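# Close and latch the door between two rooms

## Task

Push the door separating the two rooms fully shut so that its latch catches. When you finish, no object other than the robot and the door may lie even partly within the yellow tape marked on the floor (resting on the tape line itself is allowed). The coffee table must be standing upright at the end, and the robot must not have toppled or be left leaning. A result that holds only because the robot is pressing or holding it does not count.

## Robot and tools

Robot: a Hello Robot Stretch 4, a single-arm mobile manipulator. It has an omni-wheel base, a lift riding on a vertical mast, a telescoping arm that extends forward, a wrist with yaw, pitch and roll, and a two-finger gripper. It is roughly 1.6 m tall, and the base rim lies within 0.23 m of the base origin. A random object may occasionally get nudged by an outside push.

Frames: the base frame has its origin on the floor beneath the base centre, with x forward, y left and z up. hand_pose is reported in this frame and marks a point between the open fingertips. With all wrist joints at 0 its axes line up with the base frame, but the printed position can be somewhat wrong. The odometry frame is the base frame as it was at the start of the scene. base_odometry heading runs from -3.142 to 3.142, positive to the left. Odometry counts wheel rotation, so wheel slip shows up as travel.

execute_actions(actions, cameras): actions is a list holding one action, or an empty list to just read state and images. An action holds "base", "joints" or both, optionally with "pace" and "contact_limits". Alternatively it is {"end_of_arm": "enable_torque"} by itself. All motions in one action start together.
- base: relative moves from where the base last reported itself, exactly one key per action. translate_m (-2 to 2 m) drives straight, forward positive. strafe_m (-2 to 2 m) moves sideways, left positive. rotate_rad (-3.2 to 3.2 rad) turns in place, counter-clockwise positive.
- joints: absolute targets keyed by name, each optional, with its range and done-tolerance:
  - lift_m: 0 to 1.2 m, ±0.004.
  - arm_m: 0 to 0.55 m of extension, ±0.004.
  - wrist_yaw_rad: -1.134 to 4.276, ±0.02. 0 points forward, positive turns left, 3.14 is folded back, and above 3.4 the arm may block it.
  - wrist_pitch_rad: -1.117 to 4.259, ±0.05. 0 is level, 1.57 points down.
  - wrist_roll_rad: -1.117 to 4.259, ±0.02. At 0 the fingers are level; positive rolls clockwise as seen from behind.
  - gripper_m: -0.038 to 0.141, the fingertip gap; values below 0 press the tips together.
  A joint target outside its range is clipped and reported. Any other bad value or unknown key rejects the whole call. Joints you leave out may keep pushing toward their earlier targets.
- pace: "slow", "default", "fast" or "max". Base speed is 0.1, 0.3, 0.4 or 0.6 m/s and turning is 1, 2, 3 or 4 rad/s respectively. With the lift above 0.2, speed is reduced further, down to 0.3 m/s and 1 rad/s at lift 1.2.
- contact_limits: {"arm_m": 0 to 0.75}, the force threshold before the arm stops. The default is 0.5.
- cameras: any of head_camera, head_left_camera, head_right_camera, wrist_camera, or "all". Omitting it or passing null also gives all; [] gives none.
A single action runs for at most 15 s. To unfold the wrist at the start, send lift_m 0.4 with wrist_yaw_rad 0.

wait(seconds 0 to 10) lets the scene run without new commands and returns state and images. zoom_image(camera, region [x0,y0,x1,y1] pixels, at most 504x504) returns a closer view of the latest image. read_manual returns licence texts only. finished_scene(scene 1 or 2) ends the scene permanently and reports success; the goal must still hold at that point.

Cameras: head_camera sits at the top of the mast, facing forward and down. head_left_camera and head_right_camera are fisheyes that look more steeply down and show the base and arm. wrist_camera looks along the fingers. To look around, rotate the base.

Results:
- base_status and joint_status: "done"; "off_target"; "contact_stop_at_<key>", after which the part is slack and a slack lift may sink; "limit_stop_at_<name>"; "time_out"; "torque_fault". A reported stop cancels the rest of the calls in that reply.
- "limit_stop_at_tilt": the robot is leaning more than 6 degrees, and the lift, arm and wheels go slack.
- "limit_stop_at_own_body": self-collision, likely when the wrist is pitched up and rolled.
- "torque_fault": a wrist or gripper motor has gone limp. Fix it with enable_torque.
- on_its_own: what happened without being commanded. "held at" gives the target being held.
- lidar_m: 12 sectors of 30 degrees, the first straight ahead, counted counter-clockwise. "-" means nothing seen, or something closer than 0.25 m. It covers heights from 0.15 m up to the robot's height.
- wrist_depth_mm: a 7x7 grid of depths, 100 to 2000 mm.
- motor_effort: percent of maximum, with the peak in brackets. For the wheels, positive means a push to turn right.
- base_tilt: degrees of forward and right lean.
- turned_by_wheels vs turned_by_imu: a gap above 0.1 rad means a collision or slip.

Avoid: knocking the coffee table or other items into the taped zone, tipping or tilting the robot, hard pushes or slamming the door, torque faults, and drops. Push gently, keeping the gripper low and contact limits modest. Do not drive or turn with more than 1 kg held and arm_m above 0.2.

Each tool is called after "Emit:" in YAML: its name, and indented under it one key for each argument.

## Session

I'll start by looking at the scene.

Emit:
execute_actions:
  actions: []

Scene clock: 0.00 s.
base_odometry: x=+0.000 y=+0.000 heading=+0.000 (m, m, rad; odometry frame)
turned_by_wheels: +0.000 (rad since the last result)
turned_by_imu: +0.000 (rad since the last result)
base_tilt: forward=+0.5 right=+0.1 (deg)
lidar_m: 1.11 1.96 1.46 1.48 0.98 0.88 0.90 0.79 0.71 0.72 0.87 1.14
base_status: not commanded
joint_positions: lift_m=+0.180 arm_m=+0.002 wrist_yaw_rad=+3.138 wrist_pitch_rad=+0.020 wrist_roll_rad=+0.014 gripper_m=+0.057
joint_status: not commanded
motor_effort: lift_m=+19 arm_m=-1 wrist_yaw_rad=-2 wrist_pitch_rad=-9 wrist_roll_rad=+1 gripper_m=-5 wheel_0=+0 wheel_1=+0 wheel_2=+0 (%)
hand_pose: x=-0.1157 y=+0.0883 z=+0.3527 quat_wxyz=(+0.002, -0.010, +0.007, +1.000) (m; base frame)
wrist_depth_mm: - 138 1118 1060 960 904 854 / - 130 1098 1060 976 917 866 / - 126 178 1042 976 904 866 / 108 137 232 1060 960 891 866 / 525 1098 1118 1060 976 904 842 / 878 1098 212 1025 214 904 866 / 866 866 904 142 891 878 854
pictures: head_camera, head_left_camera, head_right_camera, wrist_camera
Images, in order (width x height): head_camera 420x560, head_left_camera 420x672, head_right_camera 420x672, wrist_camera 616x392.

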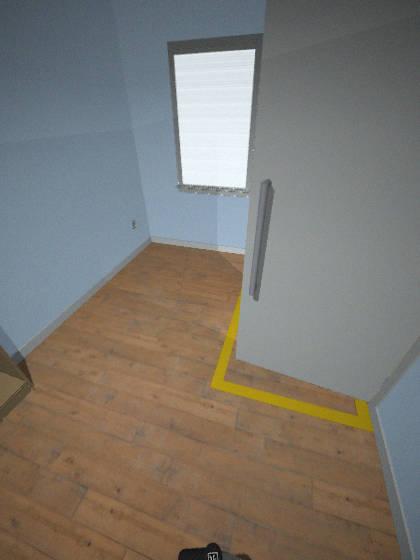

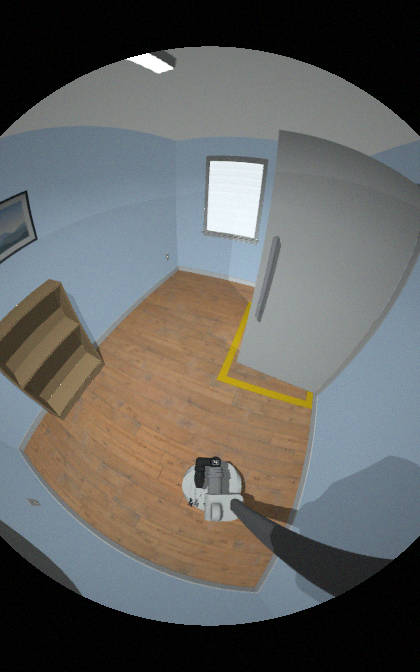

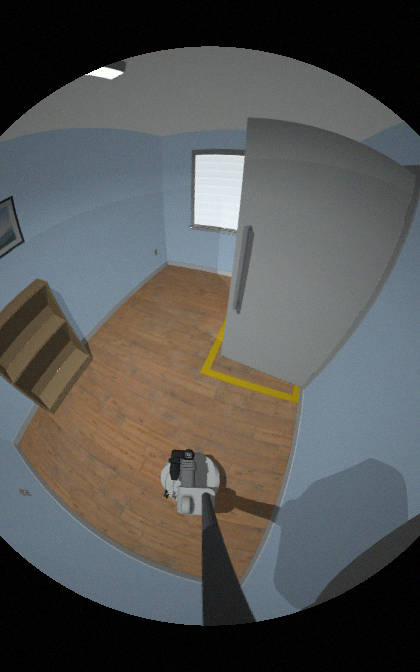

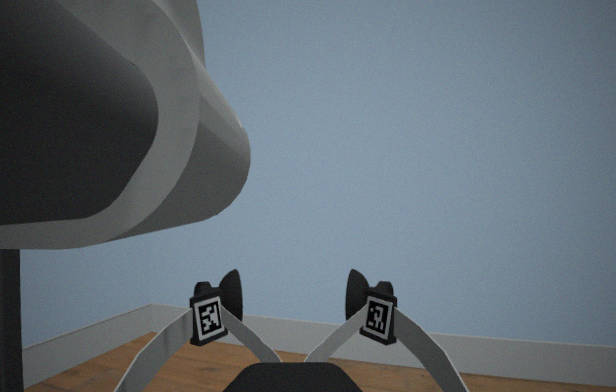

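Emit:
execute_actions:
  actions:
    - {"base": {"rotate_rad": 0.3}, "pace": "fast"}
  cameras: ["head_camera"]

Emit:
execute_actions:
  actions:
    - {"base": {"translate_m": 1.5}, "pace": "fast"}
  cameras: ["head_camera", "head_right_camera"]

Scene clock: 5.40 s.
base_odometry: x=+0.000 y=+0.000 heading=+0.300 (m, m, rad; odometry frame)
turned_by_wheels: +0.300 (rad since the last result)
turned_by_imu: +0.297 (rad since the last result)
base_tilt: forward=+0.6 right=+0.0 (deg)
lidar_m: 2.25 1.48 1.46 1.15 0.90 0.87 0.89 0.72 0.70 0.76 1.16 1.11
base_status: done
joint_positions: lift_m=+0.180 arm_m=+0.002 wrist_yaw_rad=+3.138 wrist_pitch_rad=+0.020 wrist_roll_rad=+0.014 gripper_m=+0.057
joint_status: not commanded
motor_effort: lift_m=+19(19) arm_m=-1(1) wrist_yaw_rad=-2(2) wrist_pitch_rad=-8(8) wrist_roll_rad=+2(1) gripper_m=-4(4) wheel_0=+0(6) wheel_1=+0(11) wheel_2=+1(9) (%)
hand_pose: x=-0.1157 y=+0.0883 z=+0.3527 quat_wxyz=(+0.002, -0.010, +0.007, +1.000) (m; base frame)
wrist_depth_mm: - 138 1160 1205 1008 878 788 / - 130 1160 1182 1008 891 788 / - 126 178 1205 1025 878 788 / 108 137 231 1182 1008 878 788 / 477 891 1138 1182 1008 891 788 / 759 904 212 1160 215 866 788 / 750 831 891 142 917 842 778
pictures: head_camera
Images, in order (width x height): head_camera 420x560.

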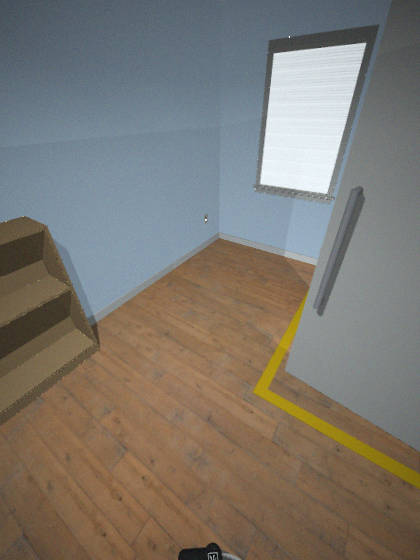

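Scene clock: 10.43 s.
base_odometry: x=+1.433 y=+0.444 heading=+0.300 (m, m, rad; odometry frame)
turned_by_wheels: +0.000 (rad since the last result)
turned_by_imu: +0.002 (rad since the last result)
base_tilt: forward=+0.5 right=+0.1 (deg)
lidar_m: 1.11 0.87 0.85 0.82 0.98 2.07 2.09 1.65 0.70 1.30 1.63 1.59
base_status: done
joint_positions: lift_m=+0.180 arm_m=+0.002 wrist_yaw_rad=+3.138 wrist_pitch_rad=+0.020 wrist_roll_rad=+0.014 gripper_m=+0.057
joint_status: not commanded
motor_effort: lift_m=+19(18) arm_m=-1(1) wrist_yaw_rad=-3(1) wrist_pitch_rad=-8(7) wrist_roll_rad=+1(2) gripper_m=-3(2) wheel_0=+0(7) wheel_1=+0(8) wheel_2=+0(11) (%)
hand_pose: x=-0.1157 y=+0.0883 z=+0.3527 quat_wxyz=(+0.002, -0.010, +0.007, +1.000) (m; base frame)
wrist_depth_mm: - 138 - - - 1983 1808 / - 130 - - - 1983 1863 / - 125 178 - - - 1863 / 108 137 231 - - - 1708 / 854 1863 - - - 1983 1808 / 1336 1464 211 1499 215 1499 1397 / 917 878 891 142 904 960 976
pictures: head_camera, head_right_camera
Images, in order (width x height): head_camera 420x560, head_right_camera 420x672.

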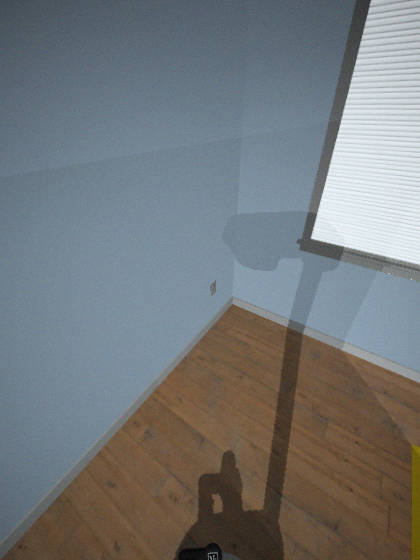

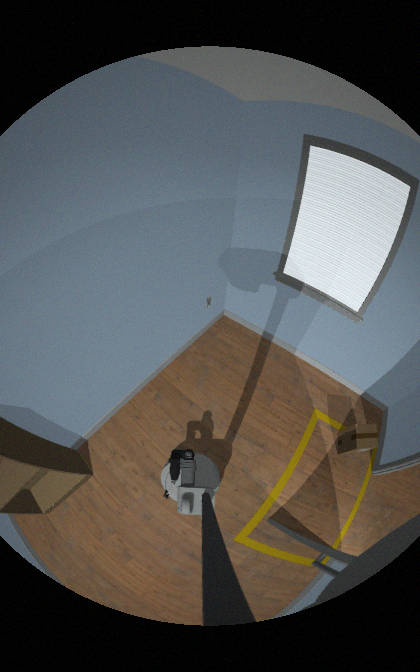

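Emit:
execute_actions:
  actions:
    - {"base": {"rotate_rad": -2.2}, "pace": "fast"}

Scene clock: 12.73 s.
base_odometry: x=+1.433 y=+0.444 heading=-1.900 (m, m, rad; odometry frame)
turned_by_wheels: -2.200 (rad since the last result)
turned_by_imu: -2.176 (rad since the last result)
base_tilt: forward=+0.6 right=+0.0 (deg)
lidar_m: 0.69 1.33 1.40 1.58 1.23 0.90 0.87 0.85 0.84 2.09 2.17 1.68
base_status: done
joint_positions: lift_m=+0.180 arm_m=+0.002 wrist_yaw_rad=+3.138 wrist_pitch_rad=+0.020 wrist_roll_rad=+0.014 gripper_m=+0.057
joint_status: not commanded
motor_effort: lift_m=+18(19) arm_m=-1(1) wrist_yaw_rad=-2(2) wrist_pitch_rad=-11(11) wrist_roll_rad=+2(2) gripper_m=-3(5) wheel_0=+0(9) wheel_1=+1(10) wheel_2=+1(8) (%)
hand_pose: x=-0.1157 y=+0.0883 z=+0.3527 quat_wxyz=(+0.002, -0.010, +0.007, +1.000) (m; base frame)
wrist_depth_mm: - 138 1008 1025 1008 1008 1025 / - 130 1008 1008 1008 1008 1025 / - 125 178 1008 1025 1008 1008 / 109 137 231 991 1025 1008 991 / 603 1008 991 991 991 1025 1025 / 991 976 211 976 214 1025 1008 / 931 878 891 142 891 946 991
pictures: head_camera, head_left_camera, head_right_camera, wrist_camera
camera_calibration (this result's frames):
wrist_camera: T_world_to_cam=[[0.0507876, 0.998644, 0.0114327, -0.100279], [-0.000193974, 0.0114573, -0.999934, 0.412142], [-0.998709, 0.0507821, 0.0007756, 0.104952], [0, 0, 0, 1]] pos_world=[0.109989, 0.090091, 0.41318]
Images, in order (width x height): head_camera 420x560, head_left_camera 420x672, head_right_camera 420x672, wrist_camera 616x392.

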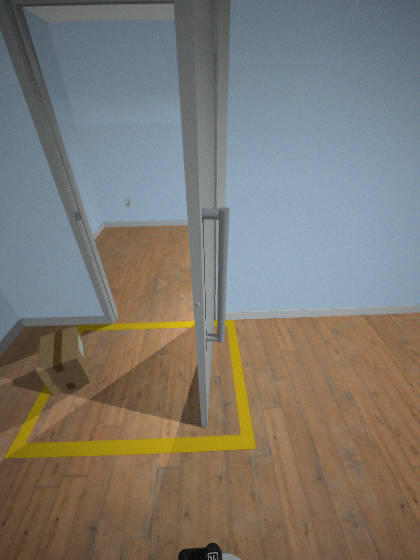

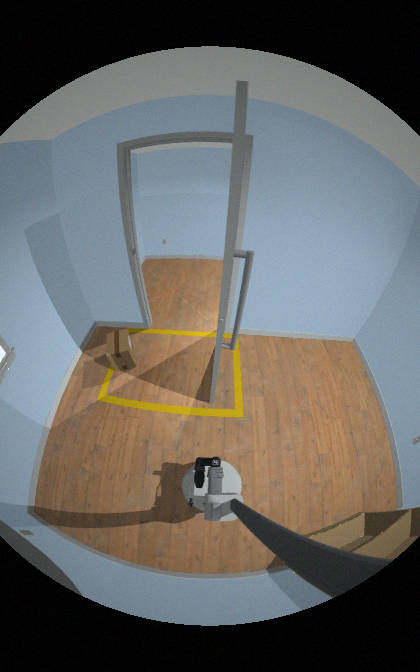

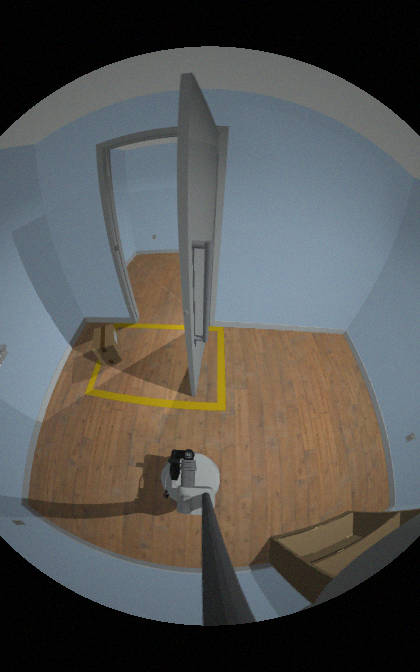

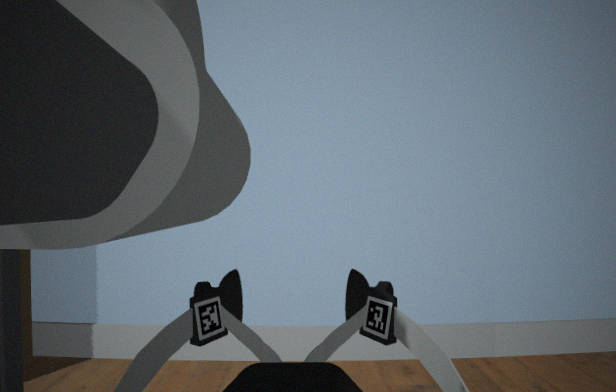

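Emit:
zoom_image:
  camera: "head_camera"
  region: [0, 200, 270, 470]

Region (0, 200, 270, 470) of head_camera's 420x560 image, scaled by 1.867, with more detail than that image has.

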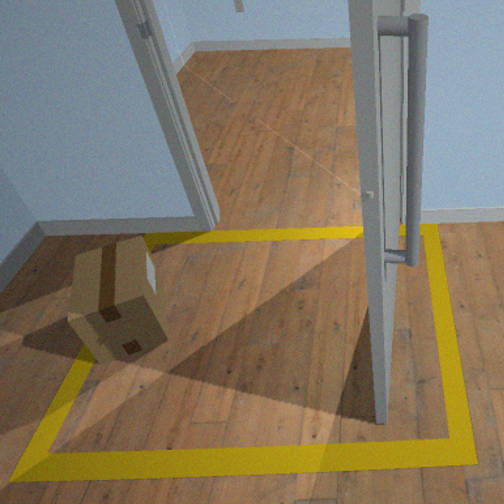

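Emit:
execute_actions:
  actions:
    - {"base": {"strafe_m": 0.5}, "pace": "fast"}
  cameras: ["head_camera", "head_left_camera", "head_right_camera"]

Scene clock: 15.87 s.
base_odometry: x=+1.906 y=+0.282 heading=-1.900 (m, m, rad; odometry frame)
turned_by_wheels: +0.000 (rad since the last result)
turned_by_imu: +0.002 (rad since the last result)
base_tilt: forward=+0.4 right=+0.0 (deg)
lidar_m: 1.66 1.07 1.13 1.07 1.15 0.89 0.83 0.89 1.25 2.60 2.28 0.83
base_status: done
joint_positions: lift_m=+0.180 arm_m=+0.002 wrist_yaw_rad=+3.138 wrist_pitch_rad=+0.020 wrist_roll_rad=+0.014 gripper_m=+0.057
joint_status: not commanded
motor_effort: lift_m=+19(18) arm_m=-1(1) wrist_yaw_rad=-2(1) wrist_pitch_rad=-7(7) wrist_roll_rad=+1(2) gripper_m=-4(5) wheel_0=+1(11) wheel_1=+0(13) wheel_2=+1(1) (%)
hand_pose: x=-0.1157 y=+0.0883 z=+0.3527 quat_wxyz=(+0.002, -0.010, +0.007, +1.000) (m; base frame)
wrist_depth_mm: - 138 1008 991 991 991 1008 / - 130 976 991 991 1008 1008 / - 126 178 1008 1008 976 1025 / 109 137 231 991 991 1008 1008 / 603 991 991 1008 991 1008 1008 / 976 991 211 991 214 1008 976 / 931 878 904 142 891 946 991
pictures: head_camera, head_left_camera, head_right_camera
Images, in order (width x height): head_camera 420x560, head_left_camera 420x672, head_right_camera 420x672.

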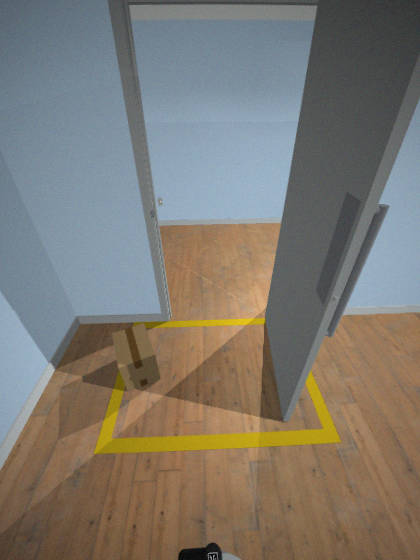

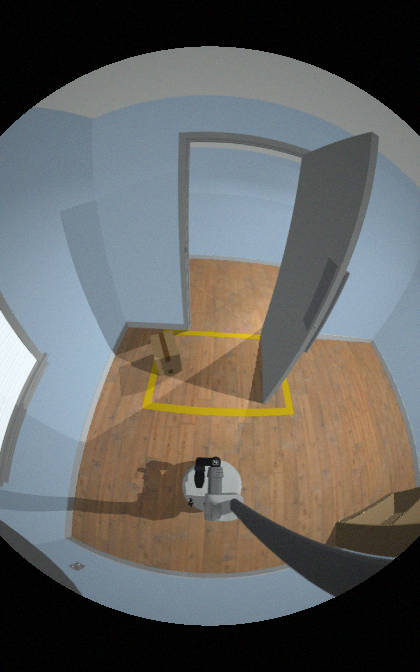

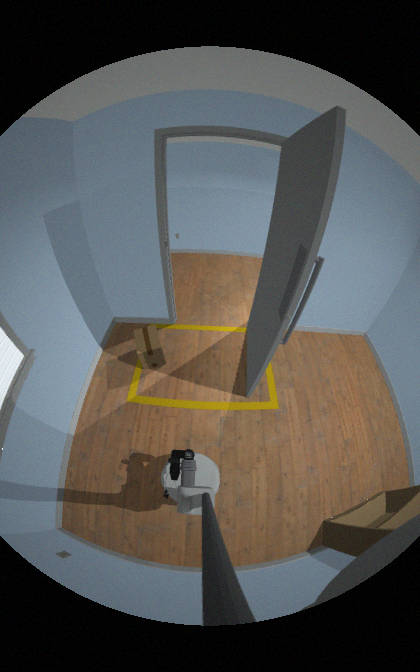

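Emit:
zoom_image:
  camera: "head_camera"
  region: [60, 280, 360, 470]

Emit:
zoom_image:
  camera: "head_camera"
  region: [80, 300, 200, 420]

Region (60, 280, 360, 470) of head_camera's 420x560 image, scaled by 1.680, with more detail than that image has; it fills the top 319 rows of this view, and the rest is white.

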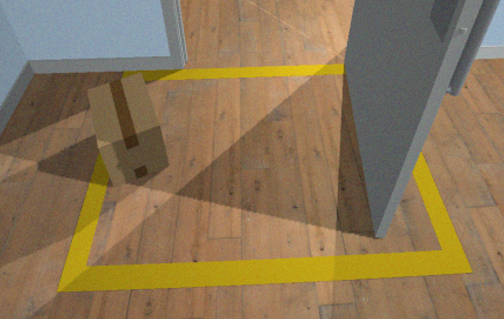

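Region (80, 300, 200, 420) of head_camera's 420x560 image, scaled by 4.200, with more detail than that image has.

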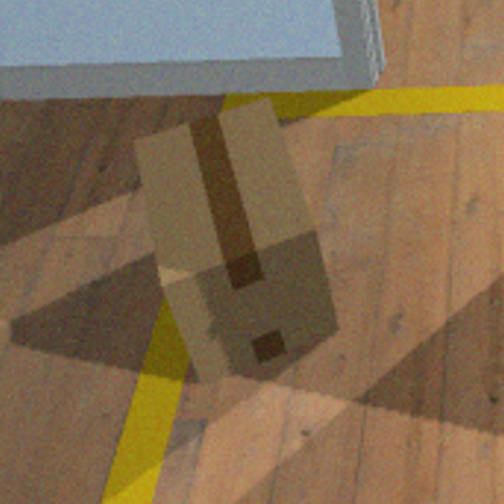

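Emit:
execute_actions:
  actions:
    - {"base": {"translate_m": 1.17}, "pace": "fast"}
  cameras: ["head_camera", "head_left_camera", "head_right_camera"]

Scene clock: 24.47 s.
base_odometry: x=+1.528 y=-0.825 heading=-1.900 (m, m, rad; odometry frame)
turned_by_wheels: +0.000 (rad since the last result)
turned_by_imu: +0.002 (rad since the last result)
base_tilt: forward=+0.5 right=-0.1 (deg)
lidar_m: 2.69 0.54 0.43 0.32 0.31 1.57 2.03 2.07 0.49 0.47 0.55 2.78
base_status: done
joint_positions: lift_m=+0.180 arm_m=+0.002 wrist_yaw_rad=+3.138 wrist_pitch_rad=+0.020 wrist_roll_rad=+0.014 gripper_m=+0.057
joint_status: not commanded
motor_effort: lift_m=+19(19) arm_m=-1(1) wrist_yaw_rad=-2(2) wrist_pitch_rad=-9(8) wrist_roll_rad=+2(1) gripper_m=-4(6) wheel_0=-1(6) wheel_1=+0(8) wheel_2=+1(12) (%)
hand_pose: x=-0.1157 y=+0.0883 z=+0.3527 quat_wxyz=(+0.002, -0.010, +0.007, +1.000) (m; base frame)
wrist_depth_mm: - 137 - - - - 1499 / - 130 - - - - 1499 / - 126 179 - - - 1537 / 109 137 232 - - - 1537 / 1025 - - - - - 1537 / 1366 1430 211 1464 215 1430 1366 / 931 891 904 142 891 976 960
pictures: head_camera, head_left_camera, head_right_camera
Images, in order (width x height): head_camera 420x560, head_left_camera 420x672, head_right_camera 420x672.

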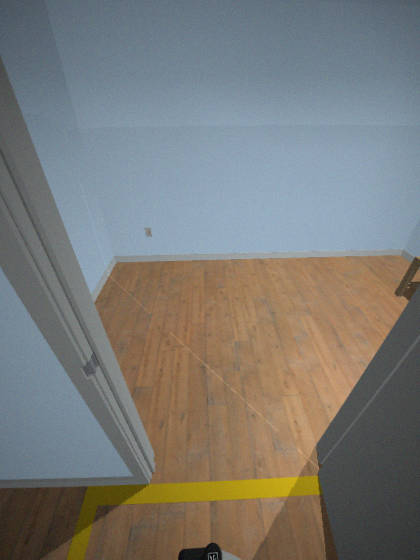

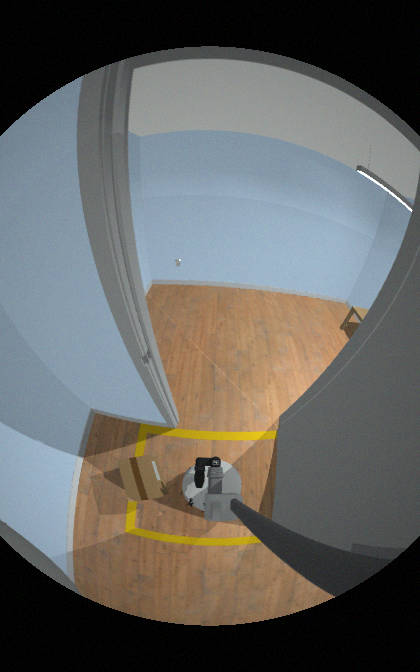

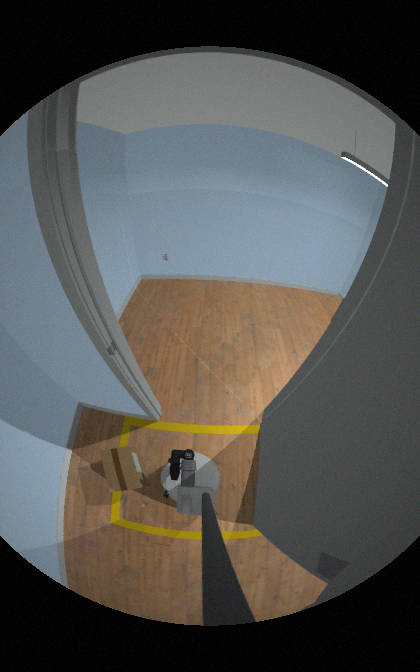

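Emit:
zoom_image:
  camera: "head_left_camera"
  region: [310, 280, 400, 370]

Emit:
zoom_image:
  camera: "head_left_camera"
  region: [70, 400, 290, 560]

Region (310, 280, 400, 370) of head_left_camera's 420x672 image, scaled by 5.600, with more detail than that image has.

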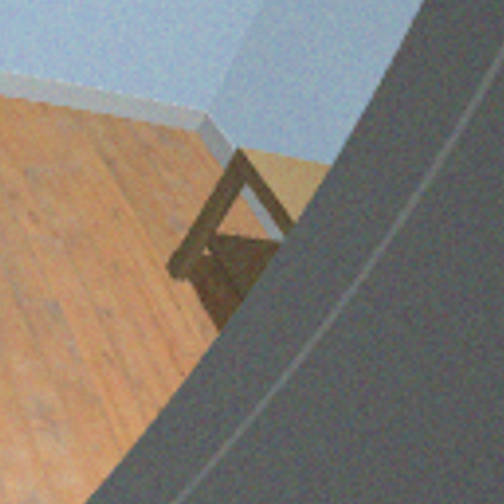

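Region (70, 400, 290, 560) of head_left_camera's 420x672 image, scaled by 2.291, with more detail than that image has; it fills the top 367 rows of this view, and the rest is white.

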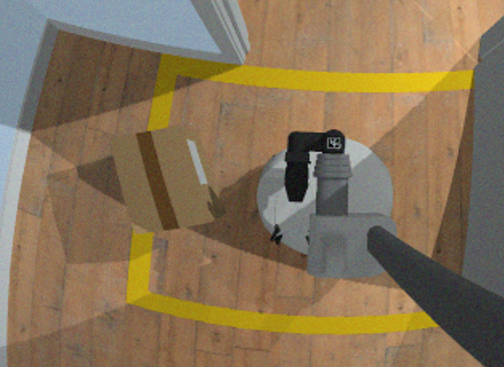

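Emit:
execute_actions:
  actions:
    - {"base": {"strafe_m": 0.2}, "pace": "slow"}
  cameras: ["head_left_camera"]

Scene clock: 28.27 s.
base_odometry: x=+1.717 y=-0.890 heading=-1.899 (m, m, rad; odometry frame)
turned_by_wheels: +0.001 (rad since the last result)
turned_by_imu: +0.002 (rad since the last result)
base_tilt: forward=+0.4 right=-0.1 (deg)
lidar_m: 0.46 0.46 0.25 0.25 0.25 1.30 2.00 2.14 0.70 0.68 0.76 2.81
base_status: done
joint_positions: lift_m=+0.180 arm_m=+0.002 wrist_yaw_rad=+3.138 wrist_pitch_rad=+0.020 wrist_roll_rad=+0.014 gripper_m=+0.057
joint_status: not commanded
motor_effort: lift_m=+19(18) arm_m=-1(1) wrist_yaw_rad=-1(1) wrist_pitch_rad=-8(9) wrist_roll_rad=+2(2) gripper_m=-6(2) wheel_0=-7(11) wheel_1=+16(16) wheel_2=+3(4) (%)
hand_pose: x=-0.1157 y=+0.0883 z=+0.3527 quat_wxyz=(+0.002, -0.010, +0.007, +1.000) (m; base frame)
wrist_depth_mm: - 138 - - - 1808 1182 / - 130 - - - 1756 1229 / - 126 178 - - 1808 1229 / 109 137 233 - - 1756 1229 / 1078 - - - - 1808 1255 / 1336 1464 211 1464 215 1464 1205 / 931 891 891 142 904 946 976
pictures: head_left_camera
Images, in order (width x height): head_left_camera 420x672.

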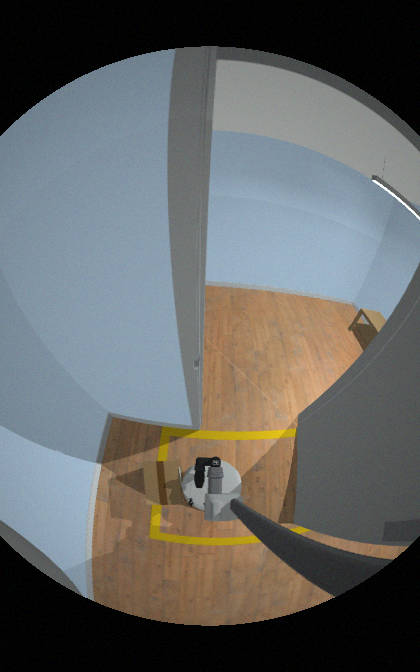

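Emit:
zoom_image:
  camera: "head_left_camera"
  region: [70, 400, 290, 560]

Region (70, 400, 290, 560) of head_left_camera's 420x672 image, scaled by 2.291, with more detail than that image has; it fills the top 367 rows of this view, and the rest is white.

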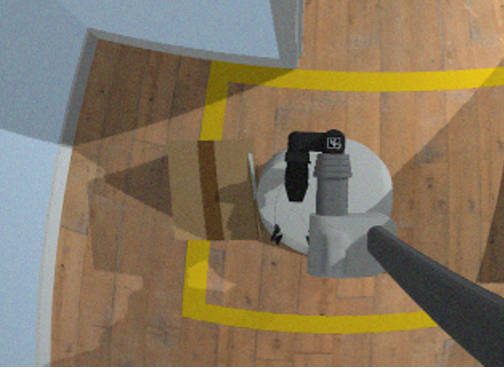

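Emit:
execute_actions:
  actions:
    - {"base": {"strafe_m": 0.32}, "pace": "default"}
  cameras: ["head_left_camera"]

Emit:
zoom_image:
  camera: "head_left_camera"
  region: [70, 400, 290, 560]

Scene clock: 31.73 s.
base_odometry: x=+2.020 y=-0.992 heading=-1.899 (m, m, rad; odometry frame)
turned_by_wheels: +0.000 (rad since the last result)
turned_by_imu: +0.002 (rad since the last result)
base_tilt: forward=+0.5 right=-0.1 (deg)
lidar_m: 0.45 0.48 0.25 0.25 0.26 0.85 2.00 2.11 1.02 0.99 1.10 0.46
base_status: done
joint_positions: lift_m=+0.180 arm_m=+0.002 wrist_yaw_rad=+3.138 wrist_pitch_rad=+0.020 wrist_roll_rad=+0.014 gripper_m=+0.057
joint_status: not commanded
motor_effort: lift_m=+19(19) arm_m=-1(1) wrist_yaw_rad=-2(2) wrist_pitch_rad=-10(8) wrist_roll_rad=+2(2) gripper_m=-5(5) wheel_0=-9(19) wheel_1=+9(24) wheel_2=+1(0) (%)
hand_pose: x=-0.1157 y=+0.0883 z=+0.3527 quat_wxyz=(+0.002, -0.010, +0.007, +1.000) (m; base frame)
wrist_depth_mm: - 137 - - - 1098 750 / - 130 - - - 1078 750 / - 126 178 - - 1118 778 / 108 137 232 - - 1118 768 / - - - - - 1118 768 / 1366 1499 211 1499 214 1118 759 / 931 904 891 142 891 931 741
pictures: head_left_camera
Images, in order (width x height): head_left_camera 420x672.

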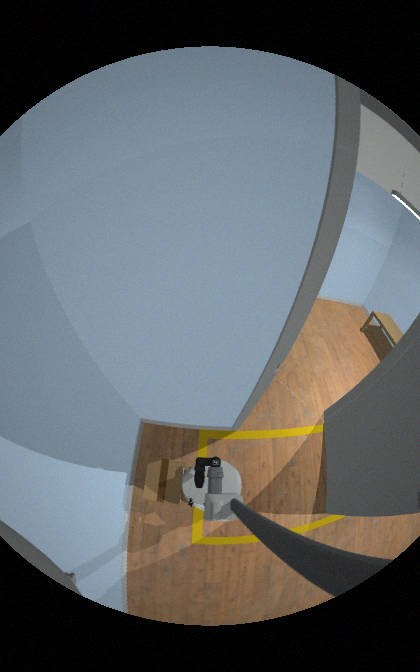

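Region (70, 400, 290, 560) of head_left_camera's 420x672 image, scaled by 2.291, with more detail than that image has; it fills the top 367 rows of this view, and the rest is white.

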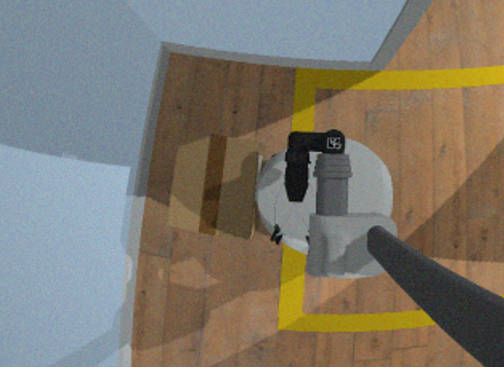

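Emit:
execute_actions:
  actions:
    - {"base": {"strafe_m": -0.08}, "joints": {"wrist_yaw_rad": 3.33, "gripper_m": 0.0}, "pace": "fast"}
  cameras: []

Emit:
execute_actions:
  actions:
    - {"base": {"rotate_rad": -0.785}, "pace": "fast"}
  cameras: ["head_left_camera", "head_right_camera"]

Scene clock: 47.73 s.
base_odometry: x=+1.944 y=-0.967 heading=-1.899 (m, m, rad; odometry frame)
turned_by_wheels: +0.000 (rad since the last result)
turned_by_imu: +0.000 (rad since the last result)
base_tilt: forward=+0.5 right=+0.0 (deg)
lidar_m: 0.44 0.48 0.29 0.27 0.29 0.94 2.01 2.12 0.94 0.90 1.01 0.49
base_status: done
joint_positions: lift_m=+0.180 arm_m=+0.002 wrist_yaw_rad=+3.330 wrist_pitch_rad=+0.020 wrist_roll_rad=+0.014 gripper_m=+0.000
joint_status: all done
motor_effort: lift_m=+19(18) arm_m=-1(1) wrist_yaw_rad=-1(7) wrist_pitch_rad=-8(8) wrist_roll_rad=+2(1) gripper_m=-6(5) wheel_0=-1(10) wheel_1=+2(13) wheel_2=+1(0) (%)
hand_pose: x=-0.1272 y=+0.0319 z=+0.3527 quat_wxyz=(-0.094, -0.011, +0.006, +0.996) (m; base frame)
wrist_depth_mm: - - 129 - - - 1255 / - - 117 144 - - 1281 / - - 118 145 - - 1308 / - - 128 206 - 1921 1336 / 178 216 - - - - 1281 / 183 1397 1366 204 1499 1499 1205 / 185 221 842 145 842 976 960
pictures: none
No camera images: the call's "cameras" was empty. Leave "cameras" out to get every camera's image.

Scene clock: 49.03 s.
base_odometry: x=+1.944 y=-0.967 heading=-2.684 (m, m, rad; odometry frame)
turned_by_wheels: -0.785 (rad since the last result)
turned_by_imu: -0.777 (rad since the last result)
base_tilt: forward=+0.4 right=+0.0 (deg)
lidar_m: 2.84 0.46 0.45 0.32 0.27 0.27 0.82 1.37 2.02 2.35 0.93 0.93
base_status: done
joint_positions: lift_m=+0.180 arm_m=+0.002 wrist_yaw_rad=+3.330 wrist_pitch_rad=+0.020 wrist_roll_rad=+0.014 gripper_m=+0.000
joint_status: not commanded
motor_effort: lift_m=+19(18) arm_m=-1(1) wrist_yaw_rad=-1(1) wrist_pitch_rad=-8(9) wrist_roll_rad=+1(2) gripper_m=-7(8) wheel_0=+0(8) wheel_1=-1(8) wheel_2=-2(7) (%)
hand_pose: x=-0.1272 y=+0.0319 z=+0.3527 quat_wxyz=(-0.094, -0.011, +0.006, +0.996) (m; base frame)
wrist_depth_mm: - - 129 1182 946 750 634 / - - 117 144 960 741 640 / - - 118 146 960 741 627 / - - 128 205 946 741 634 / 178 216 1618 1255 946 750 640 / 183 1308 1366 203 917 683 603 / 185 223 842 145 362 338 324
pictures: head_left_camera, head_right_camera
Images, in order (width x height): head_left_camera 420x672, head_right_camera 420x672.

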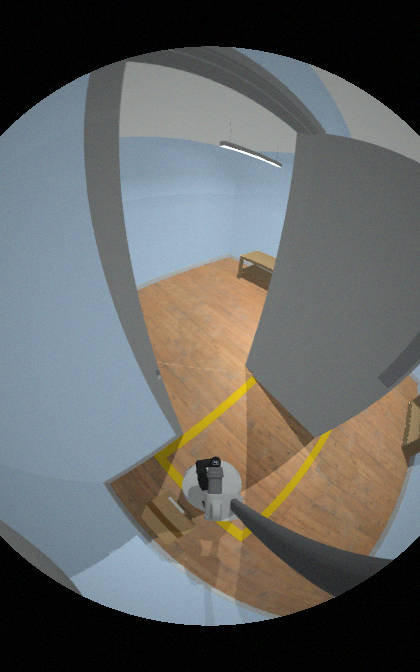

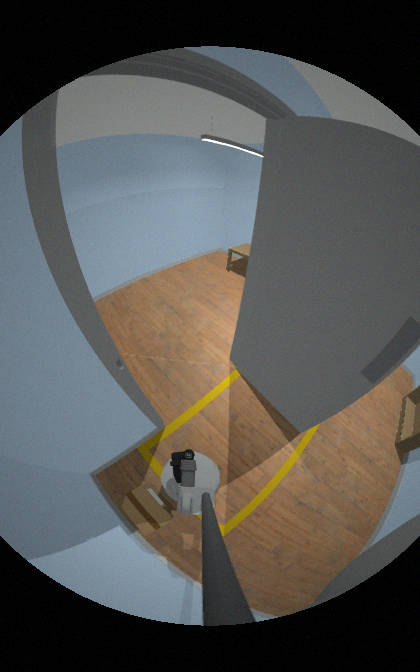

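Emit:
execute_actions:
  actions:
    - {"base": {"strafe_m": -1.27}, "pace": "max"}
  cameras: ["head_left_camera", "head_camera"]

Scene clock: 53.70 s.
base_odometry: x=+1.383 y=+0.173 heading=-2.684 (m, m, rad; odometry frame)
turned_by_wheels: +0.000 (rad since the last result)
turned_by_imu: -0.005 (rad since the last result)
base_tilt: forward=+0.5 right=+0.1 (deg)
lidar_m: 1.54 0.43 1.54 1.39 1.53 1.54 1.31 1.13 1.12 1.07 2.13 2.13
base_status: done
joint_positions: lift_m=+0.180 arm_m=+0.002 wrist_yaw_rad=+3.330 wrist_pitch_rad=+0.020 wrist_roll_rad=+0.014 gripper_m=+0.000
joint_status: not commanded
motor_effort: lift_m=+19(18) arm_m=-1(1) wrist_yaw_rad=-1(1) wrist_pitch_rad=-8(9) wrist_roll_rad=+2(2) gripper_m=-5(4) wheel_0=+0(13) wheel_1=+3(14) wheel_2=-1(2) (%)
hand_pose: x=-0.1272 y=+0.0319 z=+0.3527 quat_wxyz=(-0.094, -0.011, +0.006, +0.996) (m; base frame)
wrist_depth_mm: - - 129 1576 1921 1708 1397 / - - 116 143 1921 1756 1430 / - - 118 145 1921 1708 1464 / - - 128 206 1863 1661 1430 / 178 215 1366 1576 1921 1708 1464 / 184 1160 1255 204 1499 1499 1397 / 185 221 842 146 842 991 976
pictures: head_camera, head_left_camera
Images, in order (width x height): head_camera 420x560, head_left_camera 420x672.

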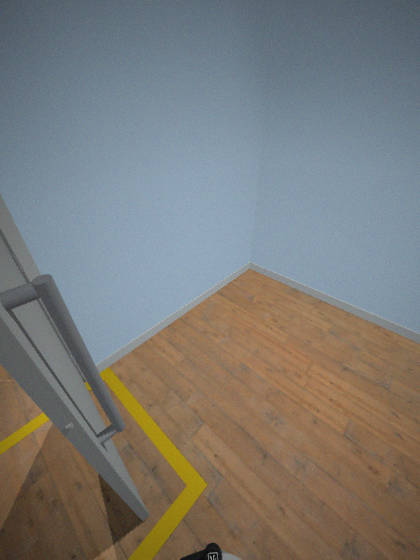

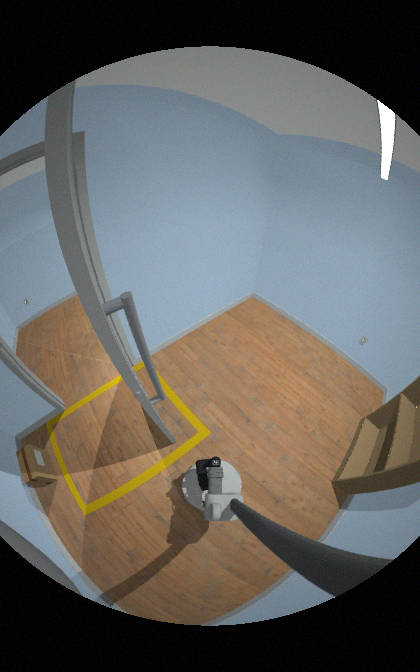

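Emit:
execute_actions:
  actions:
    - {"base": {"translate_m": 0.44}, "pace": "fast"}
  cameras: ["head_left_camera"]

Emit:
zoom_image:
  camera: "head_left_camera"
  region: [60, 380, 290, 560]

Scene clock: 57.20 s.
base_odometry: x=+0.988 y=-0.022 heading=-2.683 (m, m, rad; odometry frame)
turned_by_wheels: +0.000 (rad since the last result)
turned_by_imu: +0.001 (rad since the last result)
base_tilt: forward=+0.4 right=-0.1 (deg)
lidar_m: 1.18 1.02 0.47 0.25 0.25 1.85 1.67 1.44 1.19 1.34 1.82 1.82
base_status: done
joint_positions: lift_m=+0.180 arm_m=+0.002 wrist_yaw_rad=+3.330 wrist_pitch_rad=+0.020 wrist_roll_rad=+0.014 gripper_m=+0.000
joint_status: not commanded
motor_effort: lift_m=+19(19) arm_m=-1(1) wrist_yaw_rad=-1(2) wrist_pitch_rad=-8(9) wrist_roll_rad=+2(2) gripper_m=-4(5) wheel_0=+1(7) wheel_1=+1(8) wheel_2=+1(11) (%)
hand_pose: x=-0.1272 y=+0.0319 z=+0.3527 quat_wxyz=(-0.094, -0.011, +0.006, +0.996) (m; base frame)
wrist_depth_mm: - - 129 1921 - - 1708 / - - 116 144 - - 1756 / - - 118 145 - - 1708 / - - 128 205 - - 1756 / 178 216 1708 1983 - - 1708 / 183 1308 1366 203 1464 1464 1430 / 185 221 842 145 842 991 960
pictures: head_left_camera
Images, in order (width x height): head_left_camera 420x672.

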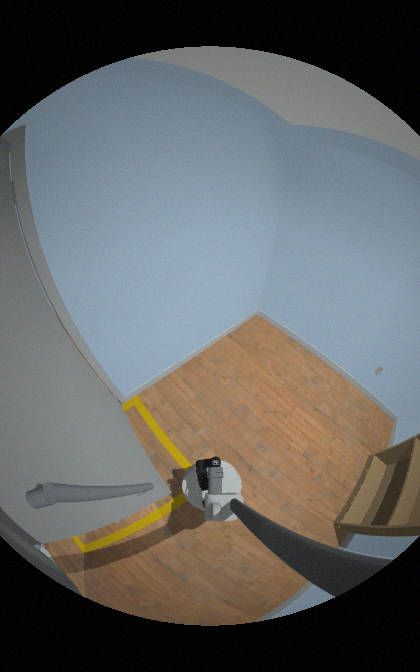

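Region (60, 380, 290, 560) of head_left_camera's 420x672 image, scaled by 2.191, with more detail than that image has; it fills the top 394 rows of this view, and the rest is white.

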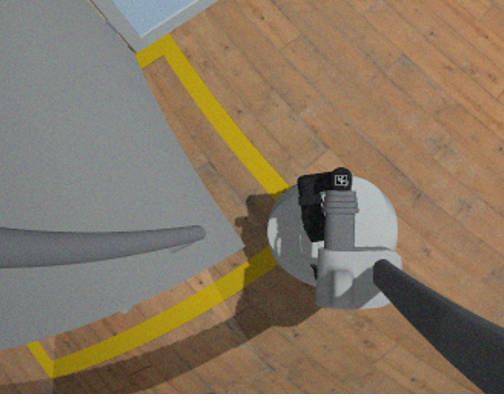

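Emit:
execute_actions:
  actions:
    - {"base": {"strafe_m": 0.16}, "pace": "slow"}
  cameras: ["head_left_camera"]

Emit:
zoom_image:
  camera: "head_left_camera"
  region: [60, 380, 290, 560]

Scene clock: 60.40 s.
base_odometry: x=+1.059 y=-0.165 heading=-2.683 (m, m, rad; odometry frame)
turned_by_wheels: +0.000 (rad since the last result)
turned_by_imu: +0.001 (rad since the last result)
base_tilt: forward=+0.5 right=+0.1 (deg)
lidar_m: 1.05 0.91 0.34 0.25 1.43 1.92 1.83 1.55 1.36 1.49 1.93 1.84
base_status: done
joint_positions: lift_m=+0.180 arm_m=+0.002 wrist_yaw_rad=+3.330 wrist_pitch_rad=+0.020 wrist_roll_rad=+0.014 gripper_m=+0.000
joint_status: not commanded
motor_effort: lift_m=+19(19) arm_m=-1(1) wrist_yaw_rad=-1(1) wrist_pitch_rad=-8(8) wrist_roll_rad=+1(2) gripper_m=-8(6) wheel_0=-2(7) wheel_1=+2(9) wheel_2=+1(2) (%)
hand_pose: x=-0.1272 y=+0.0319 z=+0.3527 quat_wxyz=(-0.094, -0.011, +0.006, +0.996) (m; base frame)
wrist_depth_mm: - - 129 - - 1921 1708 / - - 117 144 - 1921 1661 / - - 118 145 - 1863 1661 / - - 128 206 - 1983 1618 / 178 215 1756 - - 1983 1708 / 183 1308 1336 204 1499 1464 1464 / 185 222 831 145 842 976 1008
pictures: head_left_camera
Images, in order (width x height): head_left_camera 420x672.

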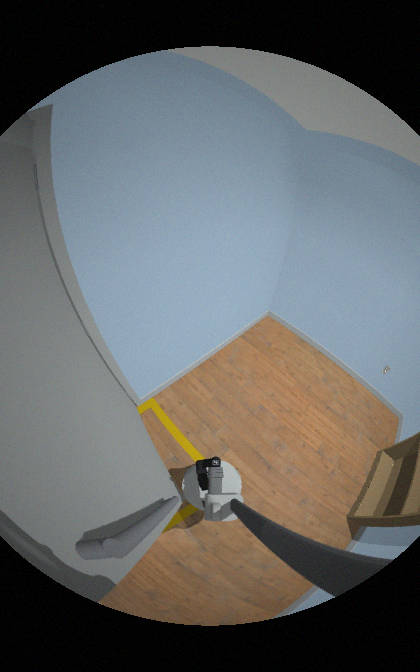

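Region (60, 380, 290, 560) of head_left_camera's 420x672 image, scaled by 2.191, with more detail than that image has; it fills the top 394 rows of this view, and the rest is white.

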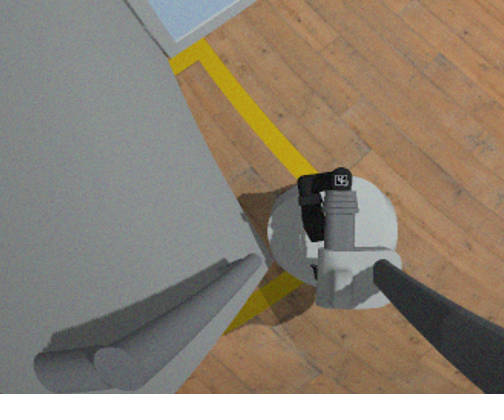

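Emit:
execute_actions:
  actions:
    - {"base": {"strafe_m": 0.5}, "pace": "default"}
  cameras: ["head_left_camera"]

Emit:
zoom_image:
  camera: "head_left_camera"
  region: [60, 380, 290, 560]

Scene clock: 64.10 s.
base_odometry: x=+1.280 y=-0.614 heading=-2.683 (m, m, rad; odometry frame)
turned_by_wheels: +0.000 (rad since the last result)
turned_by_imu: +0.002 (rad since the last result)
base_tilt: forward=+0.5 right=+0.2 (deg)
lidar_m: 0.64 0.35 0.27 0.27 0.30 1.02 1.63 1.91 1.81 1.92 2.29 1.15
base_status: done
joint_positions: lift_m=+0.180 arm_m=+0.002 wrist_yaw_rad=+3.330 wrist_pitch_rad=+0.020 wrist_roll_rad=+0.014 gripper_m=+0.000
joint_status: not commanded
motor_effort: lift_m=+18(19) arm_m=-1(1) wrist_yaw_rad=-2(1) wrist_pitch_rad=-8(11) wrist_roll_rad=+2(2) gripper_m=-7(4) wheel_0=+1(12) wheel_1=+0(14) wheel_2=+1(5) (%)
hand_pose: x=-0.1272 y=+0.0319 z=+0.3527 quat_wxyz=(-0.094, -0.011, +0.006, +0.995) (m; base frame)
wrist_depth_mm: - - 129 - 1921 1576 1281 / - - 117 143 1921 1499 1308 / - - 118 145 1983 1576 1308 / - - 128 204 1983 1537 1308 / 178 215 - - 1921 1537 1281 / 183 1308 1336 204 1464 1499 1255 / 185 222 842 145 842 991 976
pictures: head_left_camera
Images, in order (width x height): head_left_camera 420x672.

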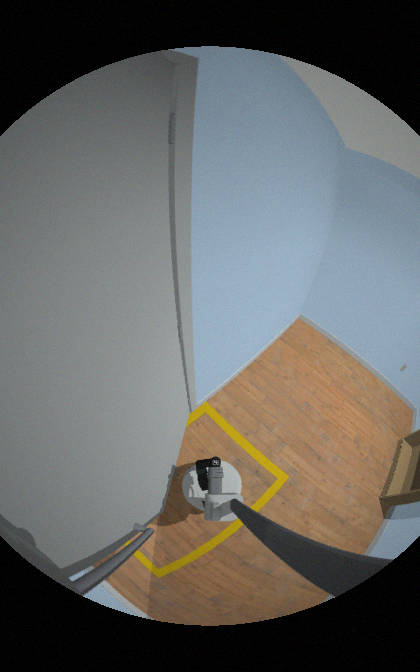

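Region (60, 380, 290, 560) of head_left_camera's 420x672 image, scaled by 2.191, with more detail than that image has; it fills the top 394 rows of this view, and the rest is white.

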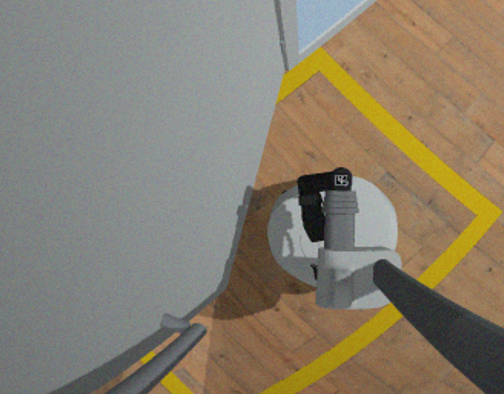

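Emit:
execute_actions:
  actions:
    - {"base": {"strafe_m": 0.4}, "pace": "slow"}
  cameras: ["head_left_camera"]

Emit:
zoom_image:
  camera: "head_left_camera"
  region: [60, 380, 290, 600]

Scene clock: 70.00 s.
base_odometry: x=+1.457 y=-0.972 heading=-2.683 (m, m, rad; odometry frame)
turned_by_wheels: +0.000 (rad since the last result)
turned_by_imu: +0.002 (rad since the last result)
base_tilt: forward=+0.4 right=+0.1 (deg)
lidar_m: 0.25 0.25 - 0.25 0.25 0.71 1.34 2.19 2.19 2.24 2.57 0.59
base_status: done
joint_positions: lift_m=+0.180 arm_m=+0.002 wrist_yaw_rad=+3.330 wrist_pitch_rad=+0.020 wrist_roll_rad=+0.014 gripper_m=+0.000
joint_status: not commanded
motor_effort: lift_m=+19(18) arm_m=-1(1) wrist_yaw_rad=-2(1) wrist_pitch_rad=-7(8) wrist_roll_rad=+1(2) gripper_m=-7(5) wheel_0=-2(13) wheel_1=+0(13) wheel_2=+0(2) (%)
hand_pose: x=-0.1272 y=+0.0318 z=+0.3527 quat_wxyz=(-0.094, -0.011, +0.006, +0.995) (m; base frame)
wrist_depth_mm: - - 129 1863 1576 1255 1025 / - - 116 143 1576 1255 1042 / - - 118 145 1537 1255 1025 / - - 128 205 1537 1255 1042 / 178 215 - - 1537 1255 976 / 183 1308 1336 204 1430 788 668 / 185 222 842 145 842 798 661
pictures: head_left_camera
Images, in order (width x height): head_left_camera 420x672.

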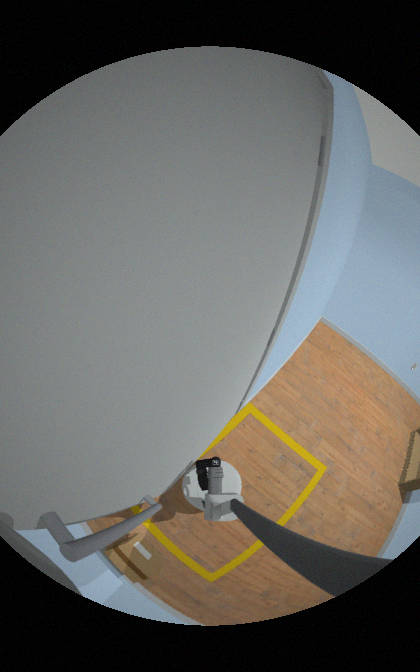

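Region (60, 380, 290, 600) of head_left_camera's 420x672 image, scaled by 2.191, with more detail than that image has; it fills the top 482 rows of this view, and the rest is white.

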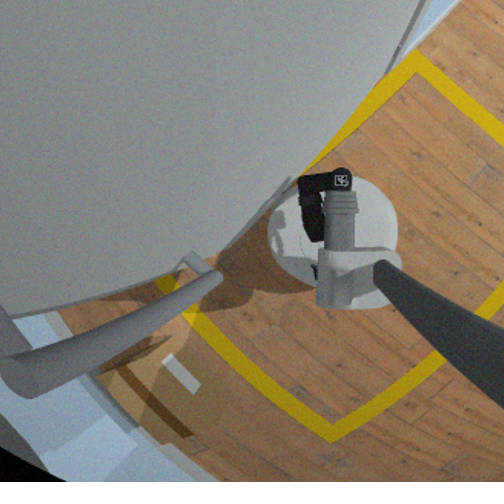

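Emit:
execute_actions:
  actions:
    - {"base": {"strafe_m": 0.09}, "pace": "slow"}
  cameras: ["head_left_camera"]

Emit:
zoom_image:
  camera: "head_left_camera"
  region: [60, 380, 290, 600]

Scene clock: 72.70 s.
base_odometry: x=+1.497 y=-1.053 heading=-2.684 (m, m, rad; odometry frame)
turned_by_wheels: +0.000 (rad since the last result)
turned_by_imu: +0.000 (rad since the last result)
base_tilt: forward=+0.5 right=+0.1 (deg)
lidar_m: 0.25 0.27 - 0.25 0.52 0.66 1.26 2.25 2.26 2.29 2.66 0.46
base_status: done
joint_positions: lift_m=+0.180 arm_m=+0.002 wrist_yaw_rad=+3.330 wrist_pitch_rad=+0.020 wrist_roll_rad=+0.014 gripper_m=+0.000
joint_status: not commanded
motor_effort: lift_m=+18(19) arm_m=-1(1) wrist_yaw_rad=-1(2) wrist_pitch_rad=-9(8) wrist_roll_rad=+1(2) gripper_m=-6(5) wheel_0=-3(9) wheel_1=+2(8) wheel_2=+0(1) (%)
hand_pose: x=-0.1272 y=+0.0318 z=+0.3527 quat_wxyz=(-0.094, -0.011, +0.006, +0.995) (m; base frame)
wrist_depth_mm: - - 129 1756 1464 1160 976 / - - 116 143 1430 1160 991 / - - 118 145 1464 1138 960 / - - 128 205 1464 1160 991 / 178 216 - 1983 1499 1098 960 / 184 1308 1336 204 1336 732 609 / 185 221 842 145 854 707 609
pictures: head_left_camera
Images, in order (width x height): head_left_camera 420x672.

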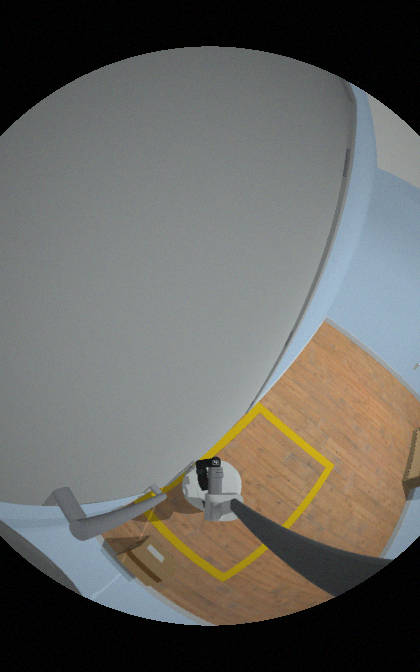

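Region (60, 380, 290, 600) of head_left_camera's 420x672 image, scaled by 2.191, with more detail than that image has; it fills the top 482 rows of this view, and the rest is white.

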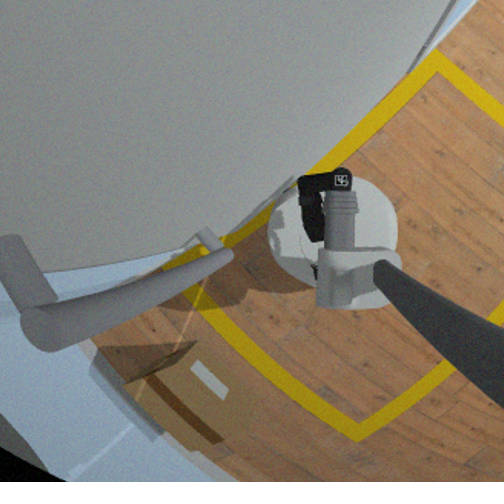

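Emit:
execute_actions:
  actions:
    - {"base": {"strafe_m": 0.05}, "pace": "slow"}
  cameras: ["head_left_camera"]

Emit:
zoom_image:
  camera: "head_left_camera"
  region: [60, 380, 290, 600]

Scene clock: 74.67 s.
base_odometry: x=+1.519 y=-1.098 heading=-2.684 (m, m, rad; odometry frame)
turned_by_wheels: +0.000 (rad since the last result)
turned_by_imu: +0.000 (rad since the last result)
base_tilt: forward=+0.5 right=-0.1 (deg)
lidar_m: 0.25 - - 0.25 0.43 0.64 0.74 2.20 2.29 2.34 2.67 0.42
base_status: done
joint_positions: lift_m=+0.180 arm_m=+0.002 wrist_yaw_rad=+3.330 wrist_pitch_rad=+0.020 wrist_roll_rad=+0.014 gripper_m=+0.000
joint_status: not commanded
motor_effort: lift_m=+18(19) arm_m=-1(1) wrist_yaw_rad=-2(2) wrist_pitch_rad=-10(7) wrist_roll_rad=+2(1) gripper_m=-8(9) wheel_0=-4(19) wheel_1=+4(20) wheel_2=+0(9) (%)
hand_pose: x=-0.1272 y=+0.0319 z=+0.3526 quat_wxyz=(-0.094, -0.011, +0.006, +0.995) (m; base frame)
wrist_depth_mm: - - 129 1708 1397 1138 931 / - - 117 143 1397 1118 976 / - - 118 145 1397 1138 960 / - - 128 206 1464 1118 946 / 178 216 - 1863 1430 1042 917 / 183 1336 1281 204 1336 683 597 / 185 222 842 145 778 683 585
pictures: head_left_camera
Images, in order (width x height): head_left_camera 420x672.

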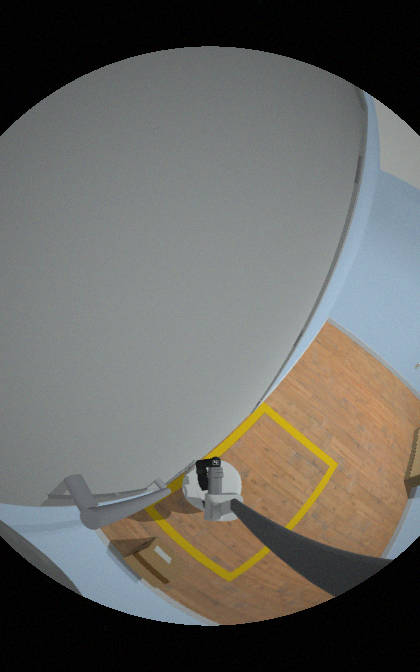

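Region (60, 380, 290, 600) of head_left_camera's 420x672 image, scaled by 2.191, with more detail than that image has; it fills the top 482 rows of this view, and the rest is white.

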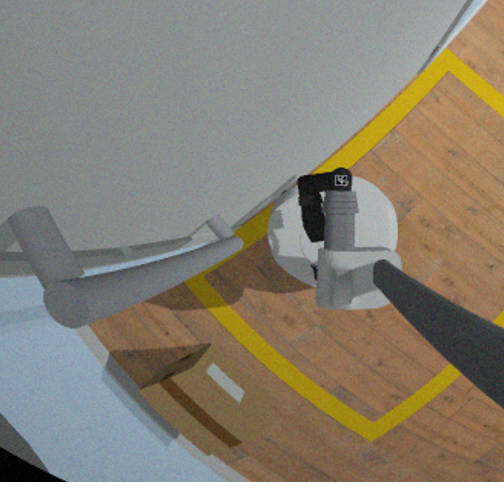

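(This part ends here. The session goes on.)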